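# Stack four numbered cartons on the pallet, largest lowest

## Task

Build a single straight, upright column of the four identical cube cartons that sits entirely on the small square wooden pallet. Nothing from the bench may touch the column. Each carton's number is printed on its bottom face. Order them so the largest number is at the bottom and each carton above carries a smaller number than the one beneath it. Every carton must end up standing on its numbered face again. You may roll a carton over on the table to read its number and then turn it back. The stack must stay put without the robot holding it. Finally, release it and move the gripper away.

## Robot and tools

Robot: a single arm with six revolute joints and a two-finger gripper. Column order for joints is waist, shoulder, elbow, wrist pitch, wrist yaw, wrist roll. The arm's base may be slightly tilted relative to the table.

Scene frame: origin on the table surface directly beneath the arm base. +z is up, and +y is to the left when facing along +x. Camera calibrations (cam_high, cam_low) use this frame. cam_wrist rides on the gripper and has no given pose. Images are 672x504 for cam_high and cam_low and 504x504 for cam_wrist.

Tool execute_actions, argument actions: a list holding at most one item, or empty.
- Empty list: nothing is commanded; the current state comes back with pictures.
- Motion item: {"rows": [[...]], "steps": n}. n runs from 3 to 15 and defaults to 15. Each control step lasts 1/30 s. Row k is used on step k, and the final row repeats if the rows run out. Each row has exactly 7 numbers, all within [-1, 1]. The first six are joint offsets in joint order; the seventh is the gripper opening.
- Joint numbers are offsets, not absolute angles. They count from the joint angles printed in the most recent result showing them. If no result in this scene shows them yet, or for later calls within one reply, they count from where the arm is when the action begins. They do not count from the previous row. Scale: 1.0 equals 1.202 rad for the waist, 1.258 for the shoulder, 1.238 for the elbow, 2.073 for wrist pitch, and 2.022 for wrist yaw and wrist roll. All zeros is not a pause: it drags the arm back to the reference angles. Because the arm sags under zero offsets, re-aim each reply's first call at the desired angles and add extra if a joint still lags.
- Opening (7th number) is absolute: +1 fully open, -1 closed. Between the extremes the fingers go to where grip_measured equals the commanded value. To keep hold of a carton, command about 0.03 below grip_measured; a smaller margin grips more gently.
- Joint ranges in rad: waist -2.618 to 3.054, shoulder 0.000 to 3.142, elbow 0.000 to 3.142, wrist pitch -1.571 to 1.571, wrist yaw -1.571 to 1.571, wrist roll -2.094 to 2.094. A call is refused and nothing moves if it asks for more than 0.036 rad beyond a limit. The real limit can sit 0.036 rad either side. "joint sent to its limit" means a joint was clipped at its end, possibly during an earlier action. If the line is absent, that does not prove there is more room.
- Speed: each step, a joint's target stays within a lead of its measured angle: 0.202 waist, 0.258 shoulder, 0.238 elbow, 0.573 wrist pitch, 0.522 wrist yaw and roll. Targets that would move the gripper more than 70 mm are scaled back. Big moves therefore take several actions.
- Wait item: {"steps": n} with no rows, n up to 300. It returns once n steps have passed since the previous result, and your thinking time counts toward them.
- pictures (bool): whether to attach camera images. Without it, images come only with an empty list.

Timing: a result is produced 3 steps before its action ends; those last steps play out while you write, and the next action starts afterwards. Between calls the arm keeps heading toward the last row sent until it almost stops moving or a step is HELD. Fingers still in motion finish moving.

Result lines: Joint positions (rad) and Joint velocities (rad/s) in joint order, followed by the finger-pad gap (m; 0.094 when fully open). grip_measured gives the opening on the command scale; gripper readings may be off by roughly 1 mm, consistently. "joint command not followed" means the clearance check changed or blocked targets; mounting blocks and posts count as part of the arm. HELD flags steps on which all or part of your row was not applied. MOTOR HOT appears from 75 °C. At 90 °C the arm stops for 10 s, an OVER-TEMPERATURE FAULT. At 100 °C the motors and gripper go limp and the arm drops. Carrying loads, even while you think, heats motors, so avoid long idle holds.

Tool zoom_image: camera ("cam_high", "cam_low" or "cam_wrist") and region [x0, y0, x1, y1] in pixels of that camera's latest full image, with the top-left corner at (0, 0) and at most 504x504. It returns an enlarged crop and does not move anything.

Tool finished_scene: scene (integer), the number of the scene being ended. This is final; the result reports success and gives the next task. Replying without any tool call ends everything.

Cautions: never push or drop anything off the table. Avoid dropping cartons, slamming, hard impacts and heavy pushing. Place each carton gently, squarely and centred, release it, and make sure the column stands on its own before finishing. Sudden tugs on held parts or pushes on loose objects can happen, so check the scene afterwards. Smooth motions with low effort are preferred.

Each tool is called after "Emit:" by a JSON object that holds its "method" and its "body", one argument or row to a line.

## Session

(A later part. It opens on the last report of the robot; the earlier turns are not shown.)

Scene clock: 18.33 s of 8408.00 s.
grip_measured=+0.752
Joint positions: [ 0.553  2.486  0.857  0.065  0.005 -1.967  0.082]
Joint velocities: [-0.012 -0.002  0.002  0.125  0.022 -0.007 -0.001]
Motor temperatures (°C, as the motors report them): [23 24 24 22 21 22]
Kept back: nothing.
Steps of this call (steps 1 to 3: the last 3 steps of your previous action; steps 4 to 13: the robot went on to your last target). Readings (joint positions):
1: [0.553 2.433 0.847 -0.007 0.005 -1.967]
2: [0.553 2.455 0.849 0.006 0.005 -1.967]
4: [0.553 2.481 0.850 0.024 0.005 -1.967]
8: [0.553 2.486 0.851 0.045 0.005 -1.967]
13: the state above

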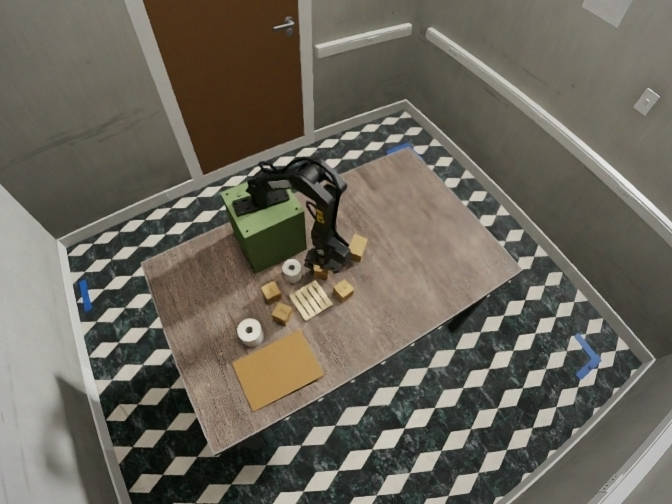

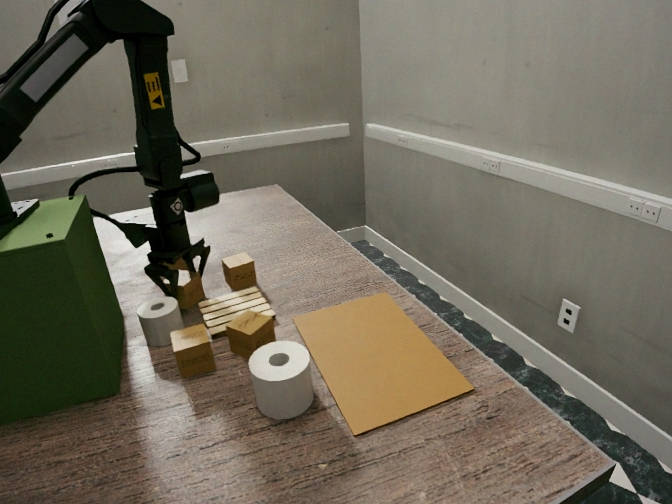

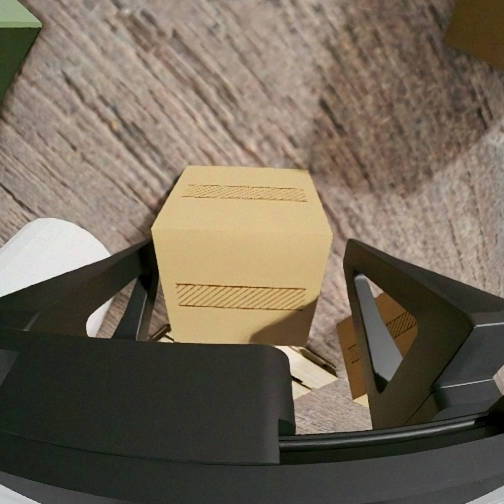

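Emit:
{"method": "execute_actions", "body": {
  "actions": [
    {"rows": [[0,-0.005,0,0,0,0.01,0.6],[0,-0.005,0,0,0,0.02,0.45],[0,-0.005,0,0,0,0.024,0.33],[0,-0.005,0,0,0,0.024,0.25],[0,-0.005,0,0,0,0.024,0.2],[0,-0.005,0,0,0,0.024,0.17],[0,-0.005,0,0,0,0.024,0.14],[0,-0.005,0,0,0,0.024,0.12],[0,-0.005,0,0,0,0.024,0.10]], "steps": 12}
  ]
}}

Emit:
{"method": "execute_actions", "body": {
  "actions": [
    {"rows": [[0,-0.018,0,-0.007,0,0,0.1],[0,-0.027,-0.002,-0.015,0,0,0.1],[0,-0.040,-0.005,-0.026,0,0,0.1],[0,-0.057,-0.008,-0.038,0,0,0.1],[0,-0.077,-0.011,-0.052,0,0,0.1],[0,-0.099,-0.014,-0.066,0,0,0.1],[0,-0.123,-0.017,-0.081,0,0,0.1],[0,-0.147,-0.019,-0.095,0,0,0.1],[0,-0.171,-0.021,-0.109,0.01,0,0.1],[0,-0.193,-0.023,-0.121,0.03,0,0.1],[0,-0.213,-0.024,-0.132,0.06,0,0.1],[0,-0.230,-0.025,-0.140,0.10,0,0.1],[0,-0.243,-0.026,-0.145,0.15,0,0.1],[0,-0.252,-0.026,-0.147,0.205,0,0.1],[0,-0.255,-0.026,-0.147,0.26,0,0.1]], "steps": 15}
  ]
}}

Scene clock: 19.10 s of 8408.00 s.
grip_measured=+0.134
Joint positions: [ 0.553  2.486  0.857  0.069  0.006 -1.933  0.053]
Joint velocities: [-0.002  0.007  0.012 -0.066 -0.037  0.037 -0.001]
Motor temperatures (°C, as the motors report them): [23 24 24 22 21 22]
Steps of this call (steps 1 to 14: the robot went on to your last target; steps 15 to 23: the first 9 steps of this action). Readings (joint positions):
15: [0.553 2.486 0.857 0.069 0.005 -1.965]
16: [0.553 2.486 0.857 0.069 0.005 -1.960]
18: [0.553 2.486 0.857 0.069 0.006 -1.947]
22: [0.553 2.486 0.857 0.069 0.006 -1.934]
23: the state above

Scene clock: 19.60 s of 8408.00 s.
grip_measured=+0.134
Joint positions: [ 0.553  2.258  0.85  -0.103  0.067 -1.929  0.053]
Joint velocities: [-0.002 -0.847 -0.012 -0.52   0.974 -0.051 -0.   ]
Motor temperatures (°C, as the motors report them): [23 24 24 22 21 22]
Steps of this call (steps 1 to 3: the last 3 steps of your previous action; steps 4 to 15: the first 12 steps of this action, its rows measured from where the robot was after step 3). Readings (joint positions):
3: [0.553 2.486 0.857 0.069 0.006 -1.929]
4: [0.553 2.486 0.857 0.069 0.006 -1.929]
5: [0.553 2.486 0.857 0.069 0.006 -1.929]
7: [0.553 2.476 0.857 0.055 0.007 -1.929]
11: [0.553 2.387 0.854 -0.020 0.007 -1.929]
15: the state above

Emit:
{"method": "execute_actions", "body": {
  "actions": [
    {"rows": [[0,-0.074,-0.02,-0.064,0.28,0,0.1],[0,-0.074,-0.02,-0.064,0.335,0,0.1],[0,-0.074,-0.02,-0.064,0.39,0,0.1],[0,-0.074,-0.02,-0.064,0.445,0,0.1],[0,-0.074,-0.02,-0.064,0.495,0,0.1],[0,-0.074,-0.02,-0.064,0.54,0,0.1],[0,-0.074,-0.02,-0.064,0.575,0,0.1],[0,-0.074,-0.02,-0.064,0.60,0,0.1],[0,-0.074,-0.02,-0.064,0.61,0,0.1]], "steps": 15}
  ]
}}

Emit:
{"method": "execute_actions", "body": {
  "actions": [
    {"steps": 4}
  ],
  "pictures": true
}}

Emit:
{"method": "zoom_image", "body": {
  "camera": "cam_low",
  "region": [140, 130, 320, 310]
}}

Scene clock: 20.13 s of 8408.00 s.
grip_measured=+0.134
Joint positions: [ 0.553  2.177  0.84  -0.204  1.138 -1.929  0.053]
Joint velocities: [-0.027 -0.012  0.007 -0.022  0.945  0.066 -0.001]
Motor temperatures (°C, as the motors report them): [23 25 24 22 21 22]
Steps of this call (steps 1 to 3: the last 3 steps of your previous action; step 4: the robot went on to your last target; steps 5 to 16: the first 12 steps of this action). Readings (joint positions):
5: [0.553 2.177 0.850 -0.159 0.357 -1.929]
6: [0.553 2.177 0.850 -0.165 0.426 -1.929]
8: [0.553 2.177 0.847 -0.179 0.590 -1.929]
12: [0.553 2.177 0.840 -0.199 0.934 -1.929]
16: the state above

Scene clock: 20.27 s of 8408.00 s.
grip_measured=+0.134
Joint positions: [ 0.553  2.177  0.84  -0.205  1.216 -1.929  0.053]
Joint velocities: [ 0.007 -0.002 -0.002 -0.022  0.359  0.037  0.   ]
Motor temperatures (°C, as the motors report them): [23 25 24 22 21 22]
Kept back: nothing.
Steps of this call (steps 1 to 3: the last 3 steps of your previous action; step 4: the robot went on to your last target). Readings (joint positions):
1: [0.553 2.177 0.840 -0.205 1.165 -1.929]
2: [0.553 2.177 0.840 -0.205 1.186 -1.929]
4: the state above

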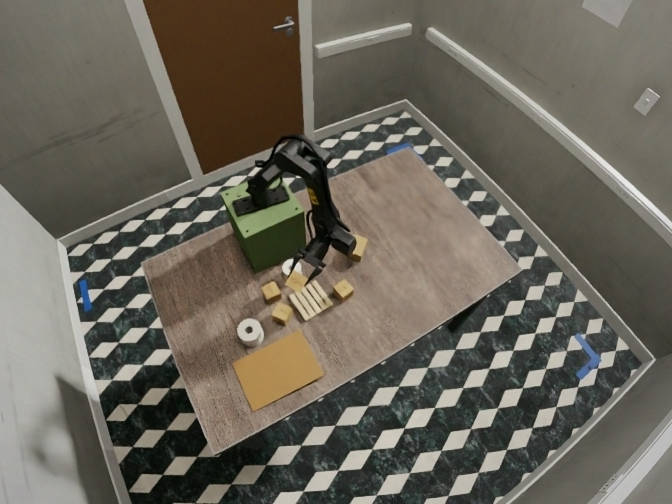

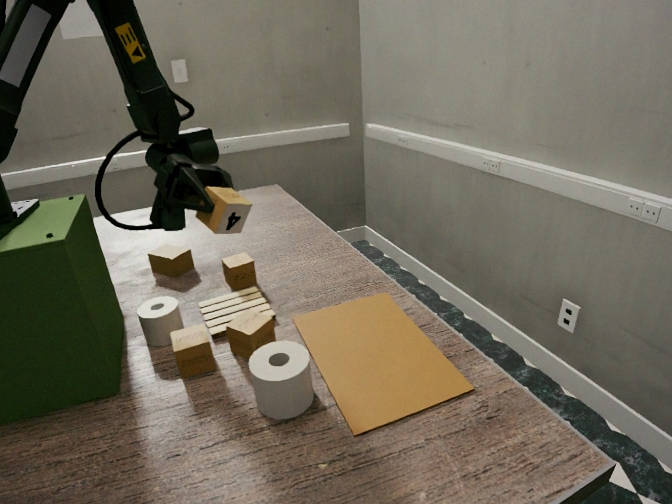

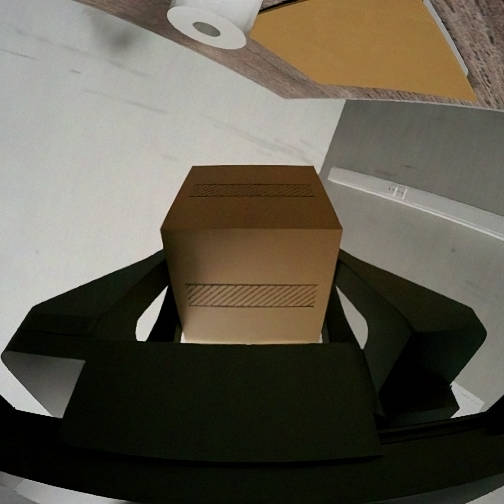

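Region (140, 130, 320, 310) of cam_low's 672x504 image, scaled by 2.800, with more detail than that image has.

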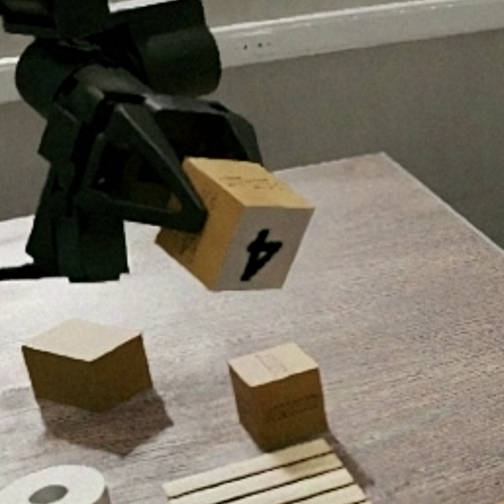

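Emit:
{"method": "execute_actions", "body": {
  "actions": [
    {"rows": [[0,0,0,0,0.01,0,0.1],[0,0,0,0,-0.03,0,0.1],[0,0,0,0,-0.085,0,0.1],[0,0,0,0,-0.15,0,0.1],[0,0,0,0,-0.22,0,0.1],[0,0,0,0,-0.295,0,0.1],[0,0,0,0,-0.37,0,0.1],[0,0,0,0,-0.44,0,0.1],[0,0,0,0,-0.50,0,0.1],[0,0.003,0,0.004,-0.55,0,0.1],[0,0.012,0.003,0.010,-0.585,0,0.1],[0,0.025,0.006,0.019,-0.602,0,0.1],[0,0.042,0.009,0.029,-0.606,0,0.1],[0,0.062,0.012,0.041,-0.606,0,0.1],[0,0.085,0.015,0.054,-0.606,0,0.1]], "steps": 15}
  ]
}}

Scene clock: 20.80 s of 8408.00 s.
grip_measured=+0.134
Joint positions: [ 0.553  2.179  0.84  -0.2    0.385 -1.929  0.053]
Joint velocities: [ 0.002  0.095 -0.012  0.227 -2.601 -0.007  0.   ]
Motor temperatures (°C, as the motors report them): [23 24 24 22 21 22]
Steps of this call (steps 1 to 4: the robot went on to your last target; steps 5 to 16: the first 12 steps of this action). Readings (joint positions):
5: [0.553 2.177 0.840 -0.205 1.244 -1.929]
6: [0.553 2.177 0.840 -0.205 1.229 -1.929]
8: [0.553 2.177 0.840 -0.205 1.143 -1.929]
12: [0.553 2.177 0.840 -0.205 0.785 -1.929]
16: the state above

Emit:
{"method": "execute_actions", "body": {
  "actions": [
    {"rows": [[0,0.100,0.017,0.064,-0.195,0,0.1],[0,0.120,0.019,0.076,-0.195,0,0.1],[0,0.140,0.021,0.087,-0.195,0,0.1],[0,0.159,0.023,0.098,-0.195,0,0.1],[0,0.177,0.025,0.108,-0.195,0,0.1],[0,0.193,0.027,0.117,-0.195,0,0.1],[0,0.207,0.029,0.124,-0.195,0,0.1],[0,0.218,0.030,0.130,-0.195,0,0.1],[0,0.227,0.031,0.134,-0.195,0,0.1],[0,0.233,0.032,0.136,-0.195,0,0.1],[0,0.238,0.032,0.136,-0.195,0,0.1],[0,0.241,0.032,0.136,-0.195,0,0.1],[0,0.243,0.032,0.136,-0.195,0,0.1]], "steps": 15}
  ]
}}

Emit:
{"method": "execute_actions", "body": {
  "actions": [
    {"steps": 9}
  ]
}}

Scene clock: 21.33 s of 8408.00 s.
grip_measured=+0.134
Joint positions: [ 0.553  2.466  0.855  0.034  0.018 -1.929  0.053]
Joint velocities: [ 0.007  0.173  0.002  0.212 -0.051 -0.022  0.001]
Motor temperatures (°C, as the motors report them): [23 24 24 22 21 22]
Steps of this call (steps 1 to 3: the last 3 steps of your previous action; step 4: the robot went on to your last target; steps 5 to 16: the first 12 steps of this action). Readings (joint positions):
5: [0.553 2.258 0.840 -0.129 0.122 -1.929]
6: [0.553 2.280 0.840 -0.115 0.098 -1.929]
8: [0.553 2.325 0.840 -0.080 0.064 -1.929]
12: [0.553 2.417 0.850 -0.012 0.030 -1.929]
16: the state above

Scene clock: 21.63 s of 8408.00 s.
grip_measured=+0.134
Joint positions: [ 0.553  2.474  0.86   0.068  0.011 -1.929  0.053]
Joint velocities: [-0.007 -0.002 -0.012  0.022  0.022 -0.007 -0.   ]
Motor temperatures (°C, as the motors report them): [23 24 24 22 21 22]
Kept back: nothing.
Steps of this call (steps 1 to 3: the last 3 steps of your previous action; steps 4 to 9: the robot went on to your last target). Readings (joint positions):
1: [0.553 2.471 0.855 0.041 0.016 -1.929]
2: [0.553 2.473 0.855 0.046 0.015 -1.929]
4: [0.553 2.474 0.855 0.054 0.013 -1.929]
8: [0.553 2.474 0.859 0.066 0.011 -1.929]
9: the state above

Emit:
{"method": "execute_actions", "body": {
  "actions": [
    {"rows": [[0,0.011,0,0,-0.005,0,0.1],[0,0.014,0,0,-0.005,0,0.1],[0,0.017,0,0,-0.005,0,0.1],[0,0.018,0,0,-0.005,0,0.1],[0,0.018,0,0,-0.005,0,0.1],[0,0.018,0,0,-0.005,0,0.1],[0,0.012,0,0,-0.005,0,0.2],[0,0.005,0,0,-0.005,0,0.35],[0,-0.002,0,0,-0.005,0,0.5],[0,-0.010,0,-0.004,-0.005,0,0.62],[0,-0.020,-0.002,-0.011,-0.005,0,0.7],[0,-0.033,-0.004,-0.021,-0.005,0,0.75],[0,-0.050,-0.006,-0.033,-0.005,0,0.75],[0,-0.070,-0.008,-0.046,-0.005,0,0.75],[0,-0.092,-0.010,-0.060,-0.005,0,0.75]], "steps": 15}
  ]
}}

Scene clock: 23.20 s of 8408.00 s.
grip_measured=+0.722
Joint positions: [ 0.553  2.472  0.86   0.07   0.01  -1.929  0.081]
Joint velocities: [ 0.007 -0.09  -0.022 -0.125 -0.007 -0.007  0.053]
Motor temperatures (°C, as the motors report them): [23 24 24 22 21 22]
Steps of this call (steps 1 to 30: the robot went on to your last target; steps 31 to 35: nothing new was sent; steps 36 to 47: the first 12 steps of this action). Readings (joint positions):
36: [0.553 2.474 0.860 0.073 0.010 -1.929]
37: [0.553 2.474 0.860 0.073 0.010 -1.929]
39: [0.553 2.474 0.860 0.073 0.010 -1.929]
43: [0.553 2.474 0.860 0.073 0.010 -1.929]
47: the state above

Emit:
{"method": "execute_actions", "body": {
  "actions": [
    {"rows": [[0,-0.112,-0.01,-0.072,-0.005,0,0.75],[0,-0.132,-0.01,-0.082,-0.005,0,0.75],[0,-0.148,-0.01,-0.090,-0.005,0,0.75],[0,-0.158,-0.01,-0.095,-0.005,0,0.75],[-0.004,-0.162,-0.007,-0.097,-0.005,0.004,0.75],[-0.017,-0.162,0.001,-0.101,-0.005,0.015,0.75],[-0.036,-0.162,0.014,-0.108,-0.005,0.034,0.75],[-0.062,-0.162,0.031,-0.117,-0.005,0.058,0.75],[-0.093,-0.162,0.050,-0.127,-0.005,0.086,0.75],[-0.129,-0.162,0.071,-0.138,-0.005,0.119,0.75],[-0.168,-0.162,0.093,-0.150,-0.005,0.156,0.75],[-0.210,-0.162,0.115,-0.162,-0.005,0.195,0.75],[-0.254,-0.162,0.136,-0.173,-0.005,0.235,0.75],[-0.299,-0.162,0.155,-0.183,-0.005,0.277,0.75],[-0.343,-0.162,0.172,-0.192,-0.005,0.318,0.75]], "steps": 15}
  ]
}}

Scene clock: 23.90 s of 8408.00 s.
grip_measured=+0.748
Joint positions: [ 0.407  2.283  0.931 -0.173  0.001 -1.749  0.082]
Joint velocities: [-1.302 -0.012  0.716 -0.549  0.007  1.326 -0.001]
Motor temperatures (°C, as the motors report them): [23 24 24 22 21 22]
Steps of this call (steps 1 to 3: the last 3 steps of your previous action; steps 4 to 9: the robot went on to your last target; steps 10 to 21: the first 12 steps of this action). Readings (joint positions):
10: [0.553 2.366 0.860 -0.007 0.010 -1.929]
11: [0.553 2.361 0.860 -0.021 0.010 -1.929]
13: [0.553 2.336 0.860 -0.056 0.010 -1.929]
17: [0.536 2.285 0.864 -0.093 0.007 -1.897]
21: the state above

Emit:
{"method": "execute_actions", "body": {
  "actions": [
    {"rows": [[-0.255,0,0.126,-0.081,0,0.265,0.75],[-0.292,0,0.134,-0.085,0,0.302,0.75],[-0.329,0.003,0.139,-0.088,0,0.338,0.75],[-0.364,0.003,0.139,-0.088,0,0.370,0.75],[-0.395,0.003,0.139,-0.088,0,0.399,0.75],[-0.422,0.003,0.139,-0.088,0,0.423,0.75],[-0.444,0.003,0.139,-0.088,0,0.442,0.75],[-0.460,0.003,0.139,-0.088,0,0.455,0.75],[-0.470,0.003,0.139,-0.088,0,0.462,0.75],[-0.475,0.003,0.139,-0.088,0,0.464,0.75],[-0.476,0.003,0.139,-0.088,0,0.464,0.75]], "steps": 15}
  ]
}}

Emit:
{"method": "execute_actions", "body": {
  "actions": [
    {"steps": 10}
  ],
  "pictures": true
}}

Scene clock: 24.47 s of 8408.00 s.
grip_measured=+0.748
Joint positions: [-0.181  2.282  1.085 -0.32   0.015 -0.905  0.082]
Joint velocities: [-0.168  0.002 -0.017 -0.11  -0.037  0.549 -0.001]
Motor temperatures (°C, as the motors report them): [23 24 24 22 21 22]
Steps of this call (steps 1 to 3: the last 3 steps of your previous action; steps 4 to 5: the robot went on to your last target; steps 6 to 17: the first 12 steps of this action). Readings (joint positions):
6: [0.122 2.282 1.069 -0.235 0.010 -1.419]
7: [0.095 2.282 1.078 -0.244 0.011 -1.366]
9: [0.040 2.282 1.085 -0.267 0.009 -1.251]
13: [-0.098 2.282 1.085 -0.302 0.009 -1.033]
17: the state above

Scene clock: 24.80 s of 8408.00 s.
grip_measured=+0.748
Joint positions: [-0.172  2.282  1.085 -0.334  0.015 -0.827  0.082]
Joint velocities: [ 0.002 -0.002  0.012  0.066 -0.022  0.095 -0.002]
Motor temperatures (°C, as the motors report them): [23 24 24 22 21 22]
Kept back: nothing.
Steps of this call (steps 1 to 3: the last 3 steps of your previous action; steps 4 to 10: the robot went on to your last target). Readings (joint positions):
1: [-0.183 2.282 1.085 -0.323 0.016 -0.887]
2: [-0.182 2.282 1.085 -0.325 0.016 -0.873]
4: [-0.177 2.282 1.085 -0.329 0.016 -0.853]
8: [-0.172 2.282 1.085 -0.334 0.015 -0.832]
10: the state above

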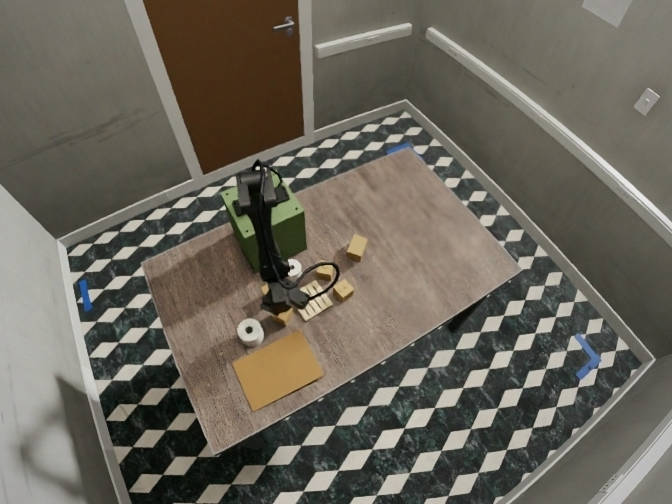

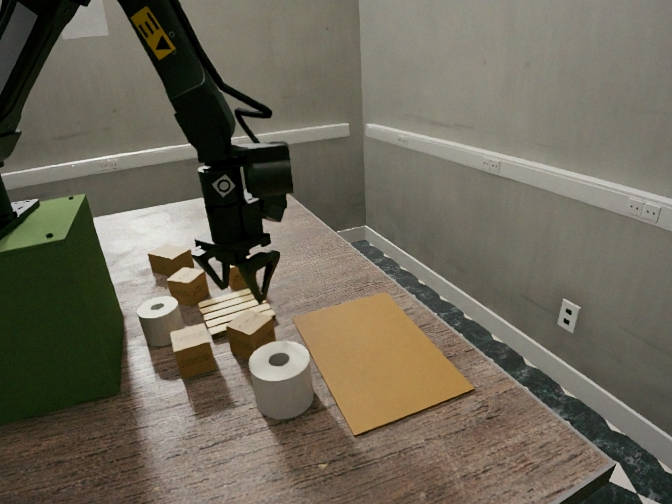

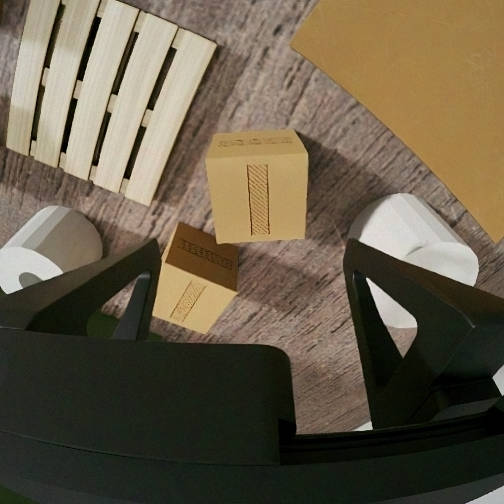

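Emit:
{"method": "execute_actions", "body": {
  "actions": [
    {"rows": [[-0.003,0.003,0.018,0.006,-0.013,-0.008,0.7],[-0.006,0.011,0.019,0.011,-0.013,-0.018,0.66],[-0.008,0.023,0.021,0.018,-0.013,-0.026,0.62],[-0.010,0.038,0.024,0.025,-0.013,-0.032,0.62],[-0.010,0.057,0.028,0.034,-0.013,-0.032,0.62],[-0.010,0.077,0.033,0.043,-0.013,-0.032,0.62],[-0.010,0.099,0.039,0.052,-0.013,-0.032,0.62],[-0.010,0.121,0.046,0.060,-0.013,-0.032,0.62],[-0.010,0.142,0.053,0.069,-0.013,-0.032,0.62],[-0.010,0.163,0.061,0.076,-0.013,-0.032,0.62],[-0.010,0.181,0.068,0.083,-0.013,-0.032,0.62],[-0.010,0.197,0.075,0.088,-0.013,-0.032,0.62],[-0.010,0.209,0.080,0.091,-0.013,-0.032,0.62],[-0.010,0.217,0.084,0.092,-0.013,-0.032,0.62],[-0.010,0.219,0.085,0.092,-0.013,-0.032,0.62]], "steps": 15}
  ]
}}

Emit:
{"method": "execute_actions", "body": {
  "actions": [
    {"steps": 12}
  ],
  "pictures": true
}}

Scene clock: 25.73 s of 8408.00 s.
grip_measured=+0.622
Joint positions: [-0.175  2.478  1.145 -0.22   0.007 -0.879  0.076]
Joint velocities: [ 0.002  0.784  0.173  0.359 -0.007 -0.051  0.   ]
Motor temperatures (°C, as the motors report them): [23 24 24 22 21 22]
Steps of this call (steps 1 to 16: the robot went on to your last target; steps 17 to 28: the first 12 steps of this action). Readings (joint positions):
17: [-0.172 2.282 1.085 -0.336 0.014 -0.821]
18: [-0.172 2.282 1.085 -0.336 0.013 -0.828]
20: [-0.172 2.288 1.087 -0.327 0.010 -0.846]
24: [-0.174 2.362 1.113 -0.280 0.007 -0.869]
28: the state above

Scene clock: 26.13 s of 8408.00 s.
grip_measured=+0.622
Joint positions: [-0.175  2.56   1.168 -0.168  0.006 -0.885  0.076]
Joint velocities: [-0.012 -0.002  0.017  0.022 -0.037  0.051  0.001]
Motor temperatures (°C, as the motors report them): [23 25 24 22 21 22]
Kept back: nothing.
Steps of this call (steps 1 to 3: the last 3 steps of your previous action; steps 4 to 12: the robot went on to your last target). Readings (joint positions):
1: [-0.175 2.504 1.151 -0.208 0.007 -0.880]
2: [-0.175 2.526 1.155 -0.200 0.007 -0.881]
4: [-0.175 2.553 1.159 -0.188 0.006 -0.882]
8: [-0.175 2.560 1.161 -0.180 0.006 -0.884]
12: the state above

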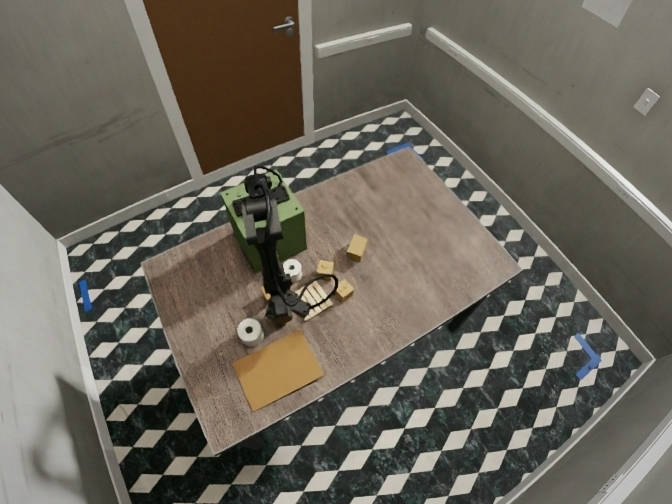

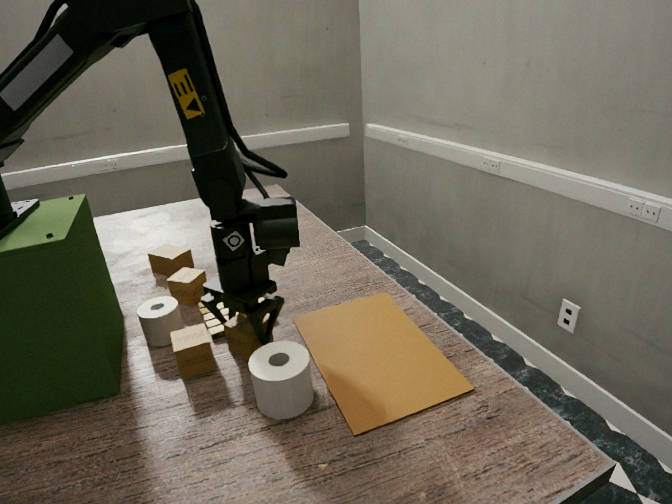

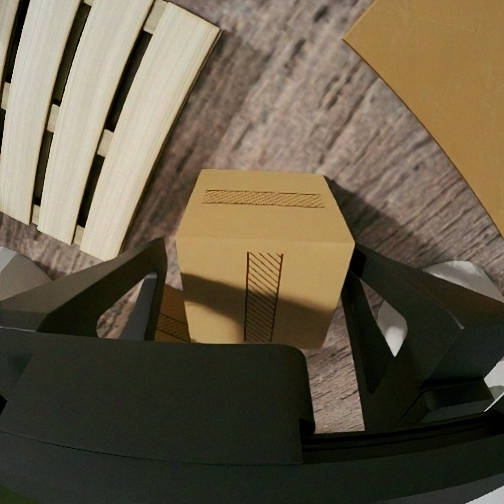

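Emit:
{"method": "execute_actions", "body": {
  "actions": [
    {"rows": [[-0.006,-0.005,0.01,0.014,-0.005,0.01,0.62],[-0.012,-0.005,0.01,0.018,-0.005,0.019,0.6],[-0.012,-0.005,0.01,0.018,-0.005,0.019,0.52],[-0.012,-0.005,0.01,0.018,-0.005,0.019,0.42],[-0.012,-0.005,0.01,0.018,-0.005,0.019,0.33],[-0.012,-0.005,0.01,0.018,-0.005,0.019,0.25],[-0.012,-0.005,0.01,0.018,-0.005,0.019,0.2],[-0.012,-0.005,0.01,0.018,-0.005,0.019,0.17],[-0.012,-0.005,0.01,0.018,-0.005,0.019,0.14],[-0.012,-0.005,0.01,0.018,-0.005,0.019,0.12],[-0.012,-0.005,0.01,0.018,-0.005,0.019,0.10]], "steps": 13}
  ]
}}

Emit:
{"method": "execute_actions", "body": {
  "actions": [
    {"rows": [[0,-0.018,-0.003,-0.007,0,0,0.1],[0,-0.028,-0.008,-0.015,0,0,0.1],[0,-0.042,-0.014,-0.025,0,0,0.1],[0,-0.061,-0.021,-0.037,0,0,0.1],[0,-0.083,-0.028,-0.051,0,0,0.1],[0,-0.108,-0.035,-0.065,0,0,0.1],[0,-0.133,-0.041,-0.080,0,0,0.1],[0,-0.160,-0.046,-0.094,0,0,0.1],[0,-0.185,-0.050,-0.107,0,0,0.1],[0,-0.210,-0.053,-0.120,0,0,0.1],[0,-0.232,-0.055,-0.130,0.01,0,0.1],[0,-0.251,-0.055,-0.138,0.03,0,0.1],[0,-0.265,-0.055,-0.143,0.06,0,0.1],[0,-0.275,-0.055,-0.145,0.10,0,0.1],[0,-0.278,-0.055,-0.145,0.15,0,0.1]], "steps": 15}
  ]
}}

Scene clock: 26.87 s of 8408.00 s.
grip_measured=+0.140
Joint positions: [-0.182  2.56   1.169 -0.152  0.006 -0.857  0.054]
Joint velocities: [-0.007  0.002 -0.007 -0.022 -0.022  0.095 -0.009]
Motor temperatures (°C, as the motors report them): [23 25 24 22 21 22]
Steps of this call (steps 1 to 12: the robot went on to your last target; steps 13 to 22: the first 10 steps of this action). Readings (joint positions):
13: [-0.175 2.560 1.169 -0.163 0.006 -0.883]
14: [-0.176 2.560 1.169 -0.162 0.006 -0.878]
16: [-0.178 2.560 1.169 -0.158 0.006 -0.869]
20: [-0.182 2.560 1.169 -0.153 0.006 -0.859]
22: the state above

Scene clock: 27.37 s of 8408.00 s.
grip_measured=+0.134
Joint positions: [-0.182  2.318  1.115 -0.34   0.018 -0.855  0.053]
Joint velocities: [-0.022 -0.96  -0.002 -0.549  0.33   0.11  -0.001]
Motor temperatures (°C, as the motors report them): [23 25 24 22 21 22]
Steps of this call (steps 1 to 3: the last 3 steps of your previous action; steps 4 to 15: the first 12 steps of this action, its rows measured from where the robot was after step 3). Readings (joint positions):
3: [-0.182 2.560 1.169 -0.152 0.006 -0.855]
4: [-0.182 2.560 1.169 -0.152 0.006 -0.855]
5: [-0.182 2.560 1.169 -0.152 0.006 -0.855]
7: [-0.182 2.550 1.165 -0.167 0.006 -0.855]
11: [-0.182 2.456 1.131 -0.244 0.006 -0.855]
15: the state above

Emit:
{"method": "execute_actions", "body": {
  "actions": [
    {"rows": [[0,-0.086,-0.012,-0.054,0.195,0,0.1],[0,-0.086,-0.012,-0.054,0.25,0,0.1],[0,-0.086,-0.012,-0.054,0.305,0,0.1],[0,-0.086,-0.012,-0.054,0.36,0,0.1],[0,-0.086,-0.012,-0.054,0.415,0,0.1],[0,-0.086,-0.012,-0.054,0.465,0,0.1],[0,-0.086,-0.012,-0.054,0.505,0,0.1],[0,-0.086,-0.012,-0.054,0.535,0,0.1],[0,-0.086,-0.012,-0.054,0.555,0,0.1],[0,-0.086,-0.012,-0.054,0.56,0,0.1]], "steps": 15}
  ]
}}

Emit:
{"method": "execute_actions", "body": {
  "actions": [
    {"steps": 3}
  ],
  "pictures": true
}}

Scene clock: 27.87 s of 8408.00 s.
grip_measured=+0.135
Joint positions: [-0.182  2.214  1.113 -0.429  0.97  -0.855  0.053]
Joint velocities: [-0.007 -0.012  0.002  0.007  1.033  0.066  0.001]
Motor temperatures (°C, as the motors report them): [23 25 24 22 21 22]
Steps of this call (steps 1 to 3: the last 3 steps of your previous action; steps 4 to 15: the first 12 steps of this action). Readings (joint positions):
4: [-0.182 2.223 1.115 -0.382 0.162 -0.855]
5: [-0.182 2.215 1.115 -0.386 0.229 -0.855]
7: [-0.182 2.214 1.115 -0.396 0.386 -0.855]
11: [-0.182 2.214 1.113 -0.422 0.737 -0.855]
15: the state above

Scene clock: 27.97 s of 8408.00 s.
grip_measured=+0.135
Joint positions: [-0.182  2.214  1.113 -0.431  1.047 -0.855  0.053]
Joint velocities: [ 0.002  0.002  0.007 -0.066  0.579 -0.007 -0.001]
Motor temperatures (°C, as the motors report them): [23 25 24 22 21 22]
Kept back: nothing.
Steps of this call (steps 1 to 3: the last 3 steps of your previous action). Readings (joint positions):
1: [-0.182 2.214 1.113 -0.430 1.002 -0.855]
2: [-0.182 2.214 1.113 -0.430 1.027 -0.855]
3: the state above

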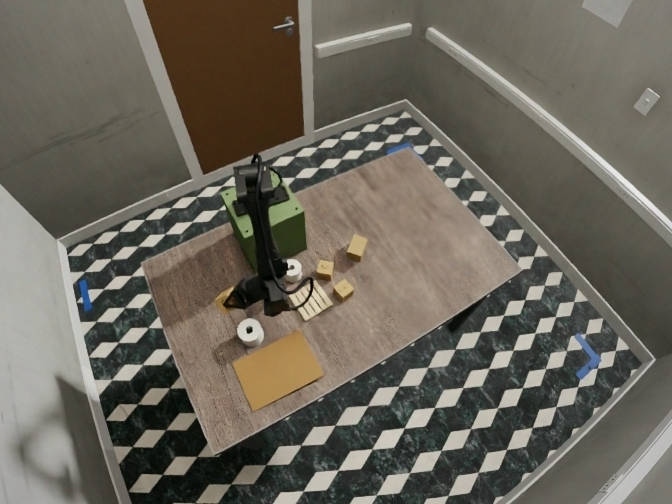

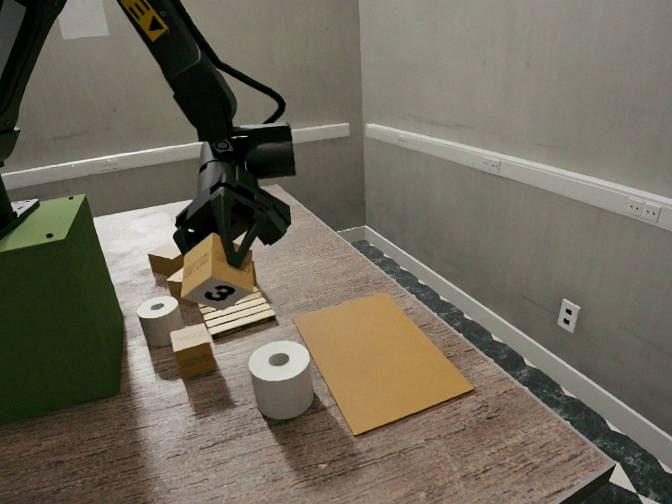

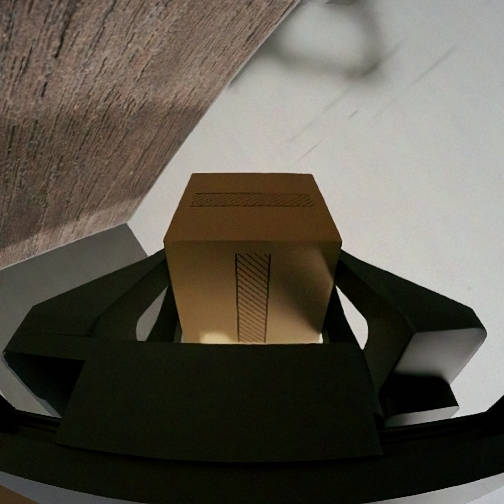

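Emit:
{"method": "zoom_image", "body": {
  "camera": "cam_low",
  "region": [160, 220, 280, 330]
}}

Emit:
{"method": "execute_actions", "body": {
  "actions": [
    {"rows": [[0,0,0,0,0.02,0,0.1],[0,0,0,0,-0.02,0,0.1],[0,0,0,0,-0.075,0,0.1],[0,0,0,0,-0.14,0,0.1],[0,0,0,0,-0.21,0,0.1],[0,0,0,0,-0.28,0,0.1],[0,0,0,0,-0.345,0,0.1],[0,0,0,0,-0.405,0,0.1],[0,0,0,0,-0.455,0,0.1],[0,0.003,0,0.004,-0.492,0,0.1],[0,0.012,0.002,0.010,-0.515,0,0.1],[0,0.025,0.004,0.018,-0.523,0,0.1],[0,0.042,0.007,0.028,-0.523,0,0.1],[0,0.062,0.010,0.039,-0.523,0,0.1],[0,0.085,0.014,0.051,-0.523,0,0.1]], "steps": 15}
  ]
}}

Region (160, 220, 280, 330) of cam_low's 672x504 image, scaled by 4.200, with more detail than that image has; it fills the top 462 rows of this view, and the rest is white.

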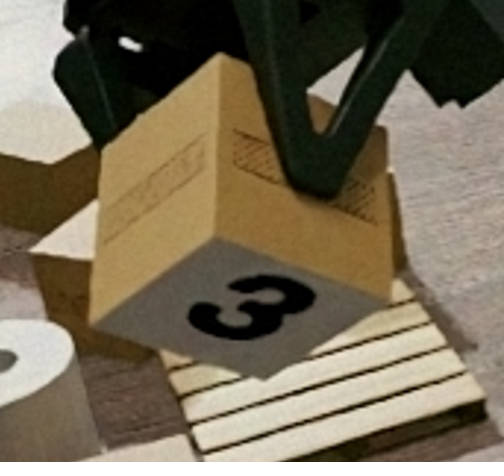

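Scene clock: 28.53 s of 8408.00 s.
grip_measured=+0.135
Joint positions: [-0.182  2.216  1.113 -0.43   0.285 -0.855  0.053]
Joint velocities: [ 0.012  0.085 -0.012  0.168 -2.015 -0.007 -0.001]
Motor temperatures (°C, as the motors report them): [23 25 24 22 21 22]
Steps of this call (steps 1 to 5: the robot went on to your last target; steps 6 to 17: the first 12 steps of this action). Readings (joint positions):
6: [-0.182 2.214 1.113 -0.432 1.095 -0.855]
7: [-0.182 2.214 1.113 -0.432 1.081 -0.855]
9: [-0.182 2.214 1.113 -0.432 0.996 -0.855]
13: [-0.182 2.214 1.113 -0.432 0.647 -0.855]
17: the state above

Emit:
{"method": "execute_actions", "body": {
  "actions": [
    {"rows": [[0,0.104,0.018,0.062,-0.146,0,0.1],[0,0.126,0.022,0.074,-0.146,0,0.1],[0,0.148,0.027,0.086,-0.146,0,0.1],[0,0.170,0.032,0.097,-0.146,0,0.1],[0,0.190,0.038,0.107,-0.146,0,0.1],[0,0.208,0.044,0.116,-0.146,0,0.1],[0,0.224,0.049,0.124,-0.146,0,0.1],[0,0.238,0.054,0.131,-0.146,0,0.1],[0,0.249,0.058,0.136,-0.146,0,0.1],[0,0.257,0.061,0.140,-0.146,0,0.1],[0,0.263,0.063,0.142,-0.146,0,0.1],[0,0.267,0.064,0.142,-0.146,0,0.1],[0,0.270,0.064,0.142,-0.146,0,0.1],[0,0.272,0.064,0.142,-0.146,0,0.1]], "steps": 15}
  ]
}}

Emit:
{"method": "execute_actions", "body": {
  "actions": [
    {"steps": 9}
  ]
}}

Scene clock: 29.13 s of 8408.00 s.
grip_measured=+0.135
Joint positions: [-0.182  2.539  1.161 -0.195  0.011 -0.855  0.053]
Joint velocities: [-0.007  0.3    0.012  0.125  0.051 -0.051  0.   ]
Motor temperatures (°C, as the motors report them): [23 25 24 22 21 22]
Steps of this call (steps 1 to 3: the last 3 steps of your previous action; steps 4 to 6: the robot went on to your last target; steps 7 to 18: the first 12 steps of this action). Readings (joint positions):
7: [-0.182 2.321 1.113 -0.361 0.057 -0.855]
8: [-0.182 2.335 1.113 -0.352 0.047 -0.855]
10: [-0.182 2.372 1.119 -0.323 0.031 -0.855]
14: [-0.182 2.471 1.148 -0.247 0.016 -0.855]
18: the state above

Scene clock: 29.43 s of 8408.00 s.
grip_measured=+0.135
Joint positions: [-0.182  2.554  1.169 -0.161  0.007 -0.855  0.053]
Joint velocities: [-0.017 -0.007  0.032  0.066 -0.037 -0.037 -0.   ]
Motor temperatures (°C, as the motors report them): [23 25 24 22 21 22]
Kept back: nothing.
Steps of this call (steps 1 to 3: the last 3 steps of your previous action; steps 4 to 9: the robot went on to your last target). Readings (joint positions):
1: [-0.182 2.547 1.162 -0.188 0.010 -0.855]
2: [-0.182 2.552 1.162 -0.183 0.009 -0.855]
4: [-0.182 2.554 1.162 -0.177 0.009 -0.855]
8: [-0.182 2.554 1.168 -0.164 0.007 -0.855]
9: the state above

Emit:
{"method": "execute_actions", "body": {
  "actions": [
    {"rows": [[0,0,0.005,0.005,0,0,0.2],[0,-0.004,0.005,0.005,0,0,0.35],[0,-0.010,0.002,0.002,0,0,0.5],[0,-0.018,-0.002,-0.003,0,0,0.6],[0,-0.029,-0.007,-0.010,0,0,0.62],[0,-0.043,-0.013,-0.018,0,0,0.62],[0,-0.060,-0.020,-0.027,0,0,0.62],[0,-0.079,-0.026,-0.037,0,0,0.62],[0,-0.099,-0.032,-0.047,0,0,0.62],[0,-0.119,-0.037,-0.057,0,0,0.62],[0,-0.139,-0.042,-0.066,0,0,0.62],[0,-0.159,-0.046,-0.074,0,0,0.62],[0,-0.179,-0.052,-0.079,0,0.005,0.62],[-0.002,-0.199,-0.064,-0.080,0,0.015,0.62],[-0.006,-0.219,-0.084,-0.078,0,0.03,0.62]], "steps": 15}
  ]
}}

Scene clock: 30.20 s of 8408.00 s.
grip_measured=+0.618
Joint positions: [-0.182  2.431  1.132 -0.241  0.007 -0.855  0.076]
Joint velocities: [-0.002 -0.803 -0.154 -0.505 -0.051 -0.007  0.   ]
Motor temperatures (°C, as the motors report them): [23 25 24 23 21 22]
Steps of this call (steps 1 to 11: the robot went on to your last target; steps 12 to 23: the first 12 steps of this action). Readings (joint positions):
12: [-0.182 2.554 1.170 -0.155 0.007 -0.855]
13: [-0.182 2.554 1.170 -0.155 0.007 -0.855]
15: [-0.182 2.554 1.170 -0.155 0.007 -0.855]
19: [-0.182 2.529 1.161 -0.178 0.007 -0.855]
23: the state above

Emit:
{"method": "execute_actions", "body": {
  "actions": [
    {"rows": [[-0.013,-0.136,-0.078,-0.031,-0.005,0.050,0.65],[-0.021,-0.152,-0.106,-0.022,-0.005,0.073,0.7],[-0.029,-0.168,-0.136,-0.011,-0.005,0.099,0.7],[-0.038,-0.184,-0.169,0.001,-0.005,0.127,0.7],[-0.048,-0.199,-0.202,0.013,-0.005,0.155,0.7],[-0.057,-0.213,-0.236,0.025,-0.005,0.183,0.7],[-0.066,-0.226,-0.266,0.036,-0.005,0.209,0.7],[-0.074,-0.237,-0.293,0.045,-0.005,0.231,0.7],[-0.080,-0.246,-0.318,0.054,-0.005,0.252,0.7],[-0.086,-0.252,-0.336,0.060,-0.005,0.267,0.7],[-0.089,-0.255,-0.348,0.065,-0.005,0.277,0.7],[-0.091,-0.257,-0.354,0.067,-0.005,0.282,0.7],[-0.0915,-0.257,-0.357,0.068,-0.005,0.285,0.7]], "steps": 15}
  ]
}}

Emit:
{"method": "execute_actions", "body": {
  "actions": [
    {"steps": 13}
  ],
  "pictures": true
}}

Scene clock: 30.87 s of 8408.00 s.
grip_measured=+0.698
Joint positions: [-0.284  2.141  0.723 -0.186  0.006 -0.42   0.08 ]
Joint velocities: [-0.12  -0.115 -0.535  0.154  0.037  0.857 -0.001]
Motor temperatures (°C, as the motors report them): [23 25 24 23 21 22]
Steps of this call (steps 1 to 3: the last 3 steps of your previous action; steps 4 to 8: the robot went on to your last target; steps 9 to 20: the first 12 steps of this action). Readings (joint positions):
9: [-0.183 2.282 1.086 -0.279 0.007 -0.805]
10: [-0.185 2.277 1.070 -0.275 0.007 -0.788]
12: [-0.196 2.253 1.008 -0.260 0.006 -0.735]
16: [-0.245 2.182 0.842 -0.222 0.006 -0.574]
20: the state above

Scene clock: 31.30 s of 8408.00 s.
grip_measured=+0.698
Joint positions: [-0.288  2.138  0.698 -0.127  0.006 -0.293  0.08 ]
Joint velocities: [-0.007 -0.007 -0.002  0.022  0.051  0.095  0.001]
Motor temperatures (°C, as the motors report them): [23 25 24 23 21 22]
Kept back: nothing.
Steps of this call (steps 1 to 3: the last 3 steps of your previous action; steps 4 to 13: the robot went on to your last target). Readings (joint positions):
1: [-0.287 2.139 0.709 -0.181 0.006 -0.393]
2: [-0.288 2.138 0.702 -0.177 0.006 -0.371]
4: [-0.288 2.138 0.698 -0.167 0.006 -0.340]
8: [-0.288 2.138 0.698 -0.138 0.006 -0.308]
13: the state above

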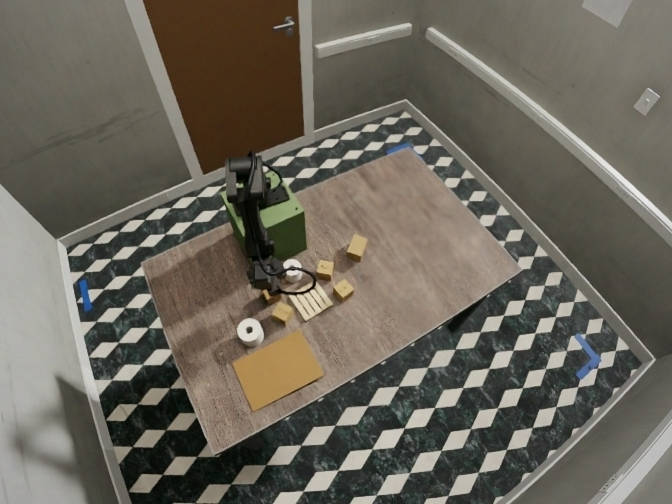

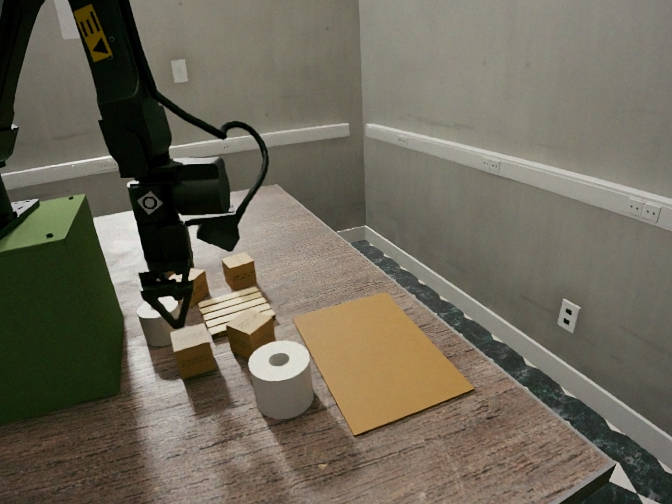

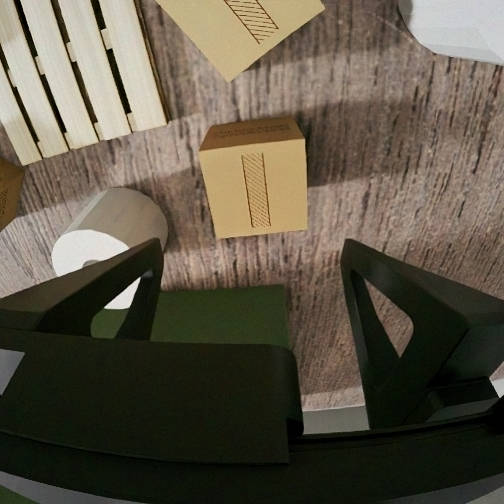

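Emit:
{"method": "execute_actions", "body": {
  "actions": [
    {"rows": [[-0.003,0.004,0.010,0.020,-0.008,-0.015,0.66],[-0.006,0.014,0.014,0.028,-0.008,-0.032,0.62],[-0.008,0.030,0.018,0.038,-0.008,-0.048,0.62],[-0.008,0.050,0.021,0.050,-0.008,-0.060,0.62],[-0.008,0.074,0.024,0.063,-0.008,-0.065,0.62],[-0.008,0.100,0.027,0.077,-0.008,-0.065,0.62],[-0.008,0.128,0.031,0.091,-0.008,-0.065,0.62],[-0.008,0.157,0.036,0.105,-0.008,-0.065,0.62],[-0.008,0.185,0.042,0.118,-0.008,-0.065,0.62],[-0.008,0.211,0.049,0.130,-0.008,-0.065,0.62],[-0.008,0.235,0.057,0.140,-0.008,-0.065,0.62],[-0.008,0.256,0.064,0.148,-0.008,-0.065,0.62],[-0.008,0.271,0.070,0.153,-0.008,-0.065,0.62],[-0.008,0.282,0.075,0.155,-0.008,-0.065,0.62],[-0.008,0.285,0.077,0.155,-0.008,-0.065,0.62]], "steps": 15}
  ]
}}

Emit:
{"method": "execute_actions", "body": {
  "actions": [
    {"steps": 13}
  ],
  "pictures": true
}}

Scene clock: 32.20 s of 8408.00 s.
grip_measured=+0.622
Joint positions: [-0.288  2.399  0.743  0.075  0.003 -0.404  0.076]
Joint velocities: [-0.012  0.965  0.183  0.579  0.066 -0.095  0.   ]
Motor temperatures (°C, as the motors report them): [23 25 24 23 21 22]
Steps of this call (steps 1 to 15: the robot went on to your last target; steps 16 to 27: the first 12 steps of this action). Readings (joint positions):
16: [-0.288 2.138 0.698 -0.121 0.006 -0.291]
17: [-0.288 2.138 0.698 -0.118 0.005 -0.302]
19: [-0.288 2.149 0.698 -0.096 0.004 -0.334]
23: [-0.288 2.252 0.718 -0.014 0.003 -0.383]
27: the state above

Scene clock: 32.63 s of 8408.00 s.
grip_measured=+0.622
Joint positions: [-0.288  2.493  0.773  0.168  0.003 -0.417  0.076]
Joint velocities: [-0.012  0.017 -0.012  0.007 -0.051 -0.007 -0.   ]
Motor temperatures (°C, as the motors report them): [23 25 24 23 21 22]
Kept back: nothing.
Steps of this call (steps 1 to 3: the last 3 steps of your previous action; steps 4 to 13: the robot went on to your last target). Readings (joint positions):
1: [-0.288 2.431 0.750 0.091 0.003 -0.406]
2: [-0.288 2.457 0.755 0.105 0.003 -0.409]
4: [-0.288 2.488 0.762 0.123 0.003 -0.412]
8: [-0.288 2.493 0.768 0.146 0.003 -0.415]
13: the state above

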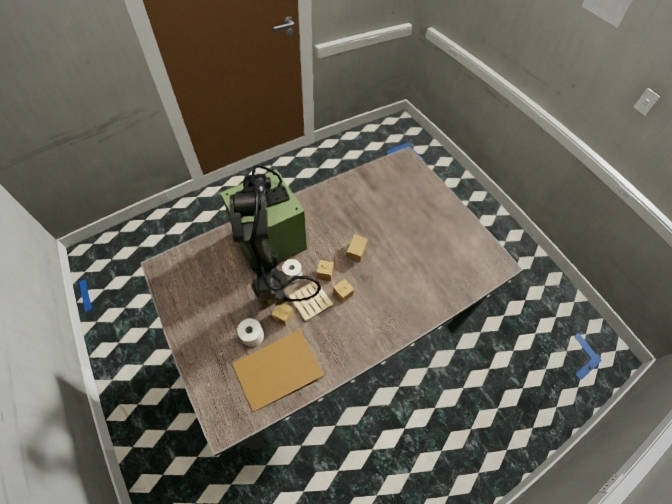

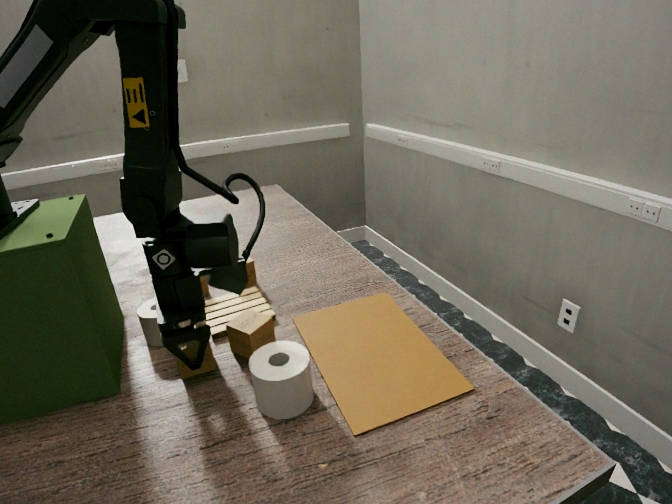

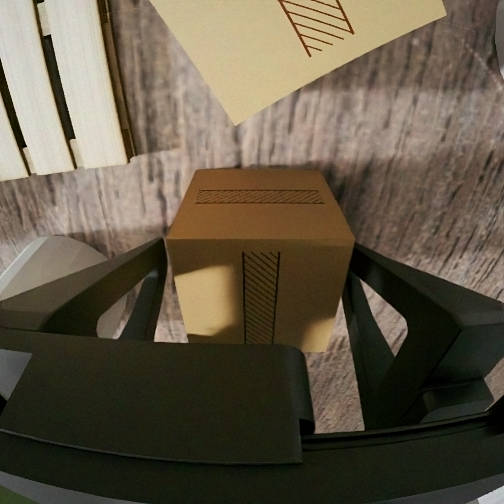

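Emit:
{"method": "execute_actions", "body": {
  "actions": [
    {"rows": [[-0.008,-0.005,0.01,0.012,0,0,0.58],[-0.014,-0.005,0.01,0.012,0,0,0.5],[-0.014,-0.005,0.01,0.012,0,0,0.41],[-0.014,-0.005,0.01,0.012,0,0,0.32],[-0.014,-0.005,0.01,0.012,0,0,0.25],[-0.014,-0.005,0.01,0.012,0,0,0.2],[-0.014,-0.005,0.01,0.012,0,0,0.17],[-0.014,-0.005,0.01,0.012,0,0,0.14],[-0.014,-0.005,0.01,0.012,0,0,0.12],[-0.014,-0.005,0.01,0.012,0,0,0.10]], "steps": 12}
  ]
}}

Emit:
{"method": "execute_actions", "body": {
  "actions": [
    {"rows": [[0,-0.018,-0.004,-0.006,0,0,0.1],[0,-0.029,-0.010,-0.013,0,0,0.1],[0,-0.045,-0.017,-0.022,0,0,0.1],[0,-0.065,-0.025,-0.033,0,0,0.1],[0,-0.088,-0.033,-0.045,0,0,0.1],[0,-0.113,-0.041,-0.057,0,0,0.1],[0,-0.138,-0.048,-0.069,0.01,0,0.1],[0,-0.162,-0.054,-0.080,0.03,0,0.1],[0,-0.183,-0.058,-0.089,0.06,0,0.1],[0,-0.200,-0.061,-0.095,0.10,0,0.1],[0,-0.212,-0.063,-0.098,0.15,0,0.1],[0,-0.217,-0.063,-0.098,0.205,0,0.1],[0,-0.217,-0.063,-0.098,0.26,0,0.1],[0,-0.217,-0.063,-0.098,0.315,0,0.1],[0,-0.217,-0.063,-0.098,0.37,0,0.1]], "steps": 15}
  ]
}}

Scene clock: 33.17 s of 8408.00 s.
grip_measured=+0.140
Joint positions: [-0.297  2.493  0.773  0.171  0.003 -0.417  0.054]
Joint velocities: [-0.002  0.002 -0.002 -0.022 -0.022 -0.007 -0.009]
Motor temperatures (°C, as the motors report them): [23 25 24 23 21 22]
Steps of this call (steps 1 to 7: the robot went on to your last target; steps 8 to 16: the first 9 steps of this action). Readings (joint positions):
8: [-0.288 2.493 0.773 0.171 0.003 -0.417]
9: [-0.288 2.493 0.773 0.171 0.003 -0.417]
11: [-0.293 2.493 0.773 0.171 0.003 -0.417]
15: [-0.297 2.493 0.773 0.171 0.003 -0.417]
16: the state above

Scene clock: 33.67 s of 8408.00 s.
grip_measured=+0.135
Joint positions: [-0.297  2.259  0.717  0.03   0.159 -0.417  0.053]
Joint velocities: [ 0.012 -0.54  -0.007 -0.227  1.678  0.007  0.001]
Motor temperatures (°C, as the motors report them): [23 25 24 23 21 22]
Steps of this call (steps 1 to 3: the last 3 steps of your previous action; steps 4 to 15: the first 12 steps of this action, its rows measured from where the robot was after step 3). Readings (joint positions):
3: [-0.297 2.493 0.773 0.171 0.003 -0.417]
4: [-0.297 2.493 0.773 0.171 0.003 -0.417]
5: [-0.297 2.492 0.773 0.170 0.003 -0.417]
7: [-0.297 2.476 0.770 0.154 0.003 -0.417]
11: [-0.297 2.371 0.736 0.091 0.013 -0.417]
15: the state above

Emit:
{"method": "execute_actions", "body": {
  "actions": [
    {"rows": [[0,-0.031,-0.018,-0.03,0.345,0,0.1],[0,-0.031,-0.018,-0.03,0.395,0,0.1],[0,-0.031,-0.018,-0.03,0.44,0,0.1],[0,-0.031,-0.018,-0.03,0.48,0,0.1],[0,-0.031,-0.018,-0.03,0.51,0,0.1],[0,-0.031,-0.018,-0.03,0.53,0,0.1],[0,-0.031,-0.018,-0.03,0.54,0,0.1]], "steps": 15}
  ],
  "pictures": true
}}

Scene clock: 34.27 s of 8408.00 s.
grip_measured=+0.135
Joint positions: [-0.297  2.233  0.717 -0.015  1.151 -0.418  0.053]
Joint velocities: [ 0.002  0.007 -0.017  0.066  0.476 -0.007  0.   ]
Motor temperatures (°C, as the motors report them): [23 25 24 23 21 22]
Steps of this call (steps 1 to 3: the last 3 steps of your previous action; steps 4 to 6: the robot went on to your last target; steps 7 to 18: the first 12 steps of this action). Readings (joint positions):
7: [-0.297 2.233 0.717 -0.002 0.611 -0.417]
8: [-0.297 2.233 0.717 -0.006 0.671 -0.417]
10: [-0.297 2.233 0.717 -0.010 0.809 -0.417]
14: [-0.297 2.233 0.717 -0.014 1.046 -0.417]
18: the state above

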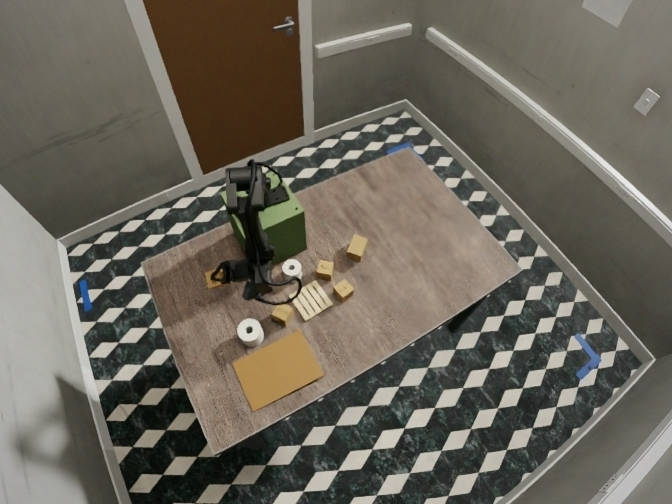

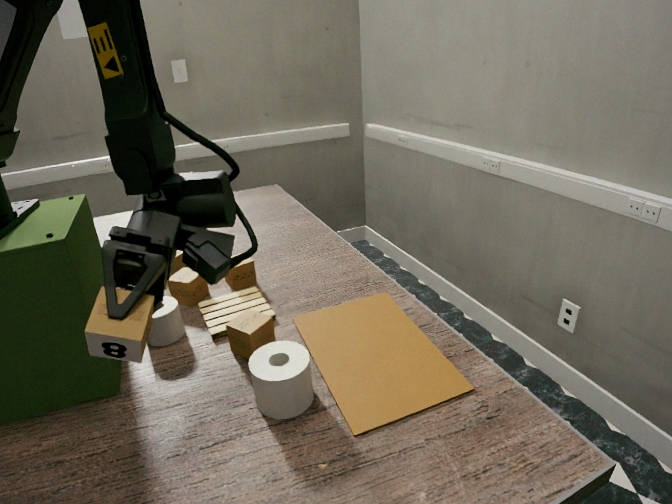

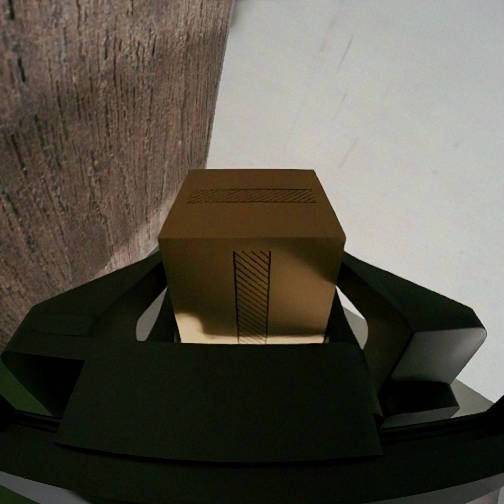

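Emit:
{"method": "zoom_image", "body": {
  "camera": "cam_low",
  "region": [60, 270, 300, 390]
}}

Region (60, 270, 300, 390) of cam_low's 672x504 image, scaled by 2.100, with more detail than that image has.

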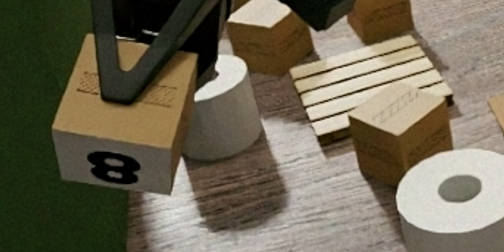

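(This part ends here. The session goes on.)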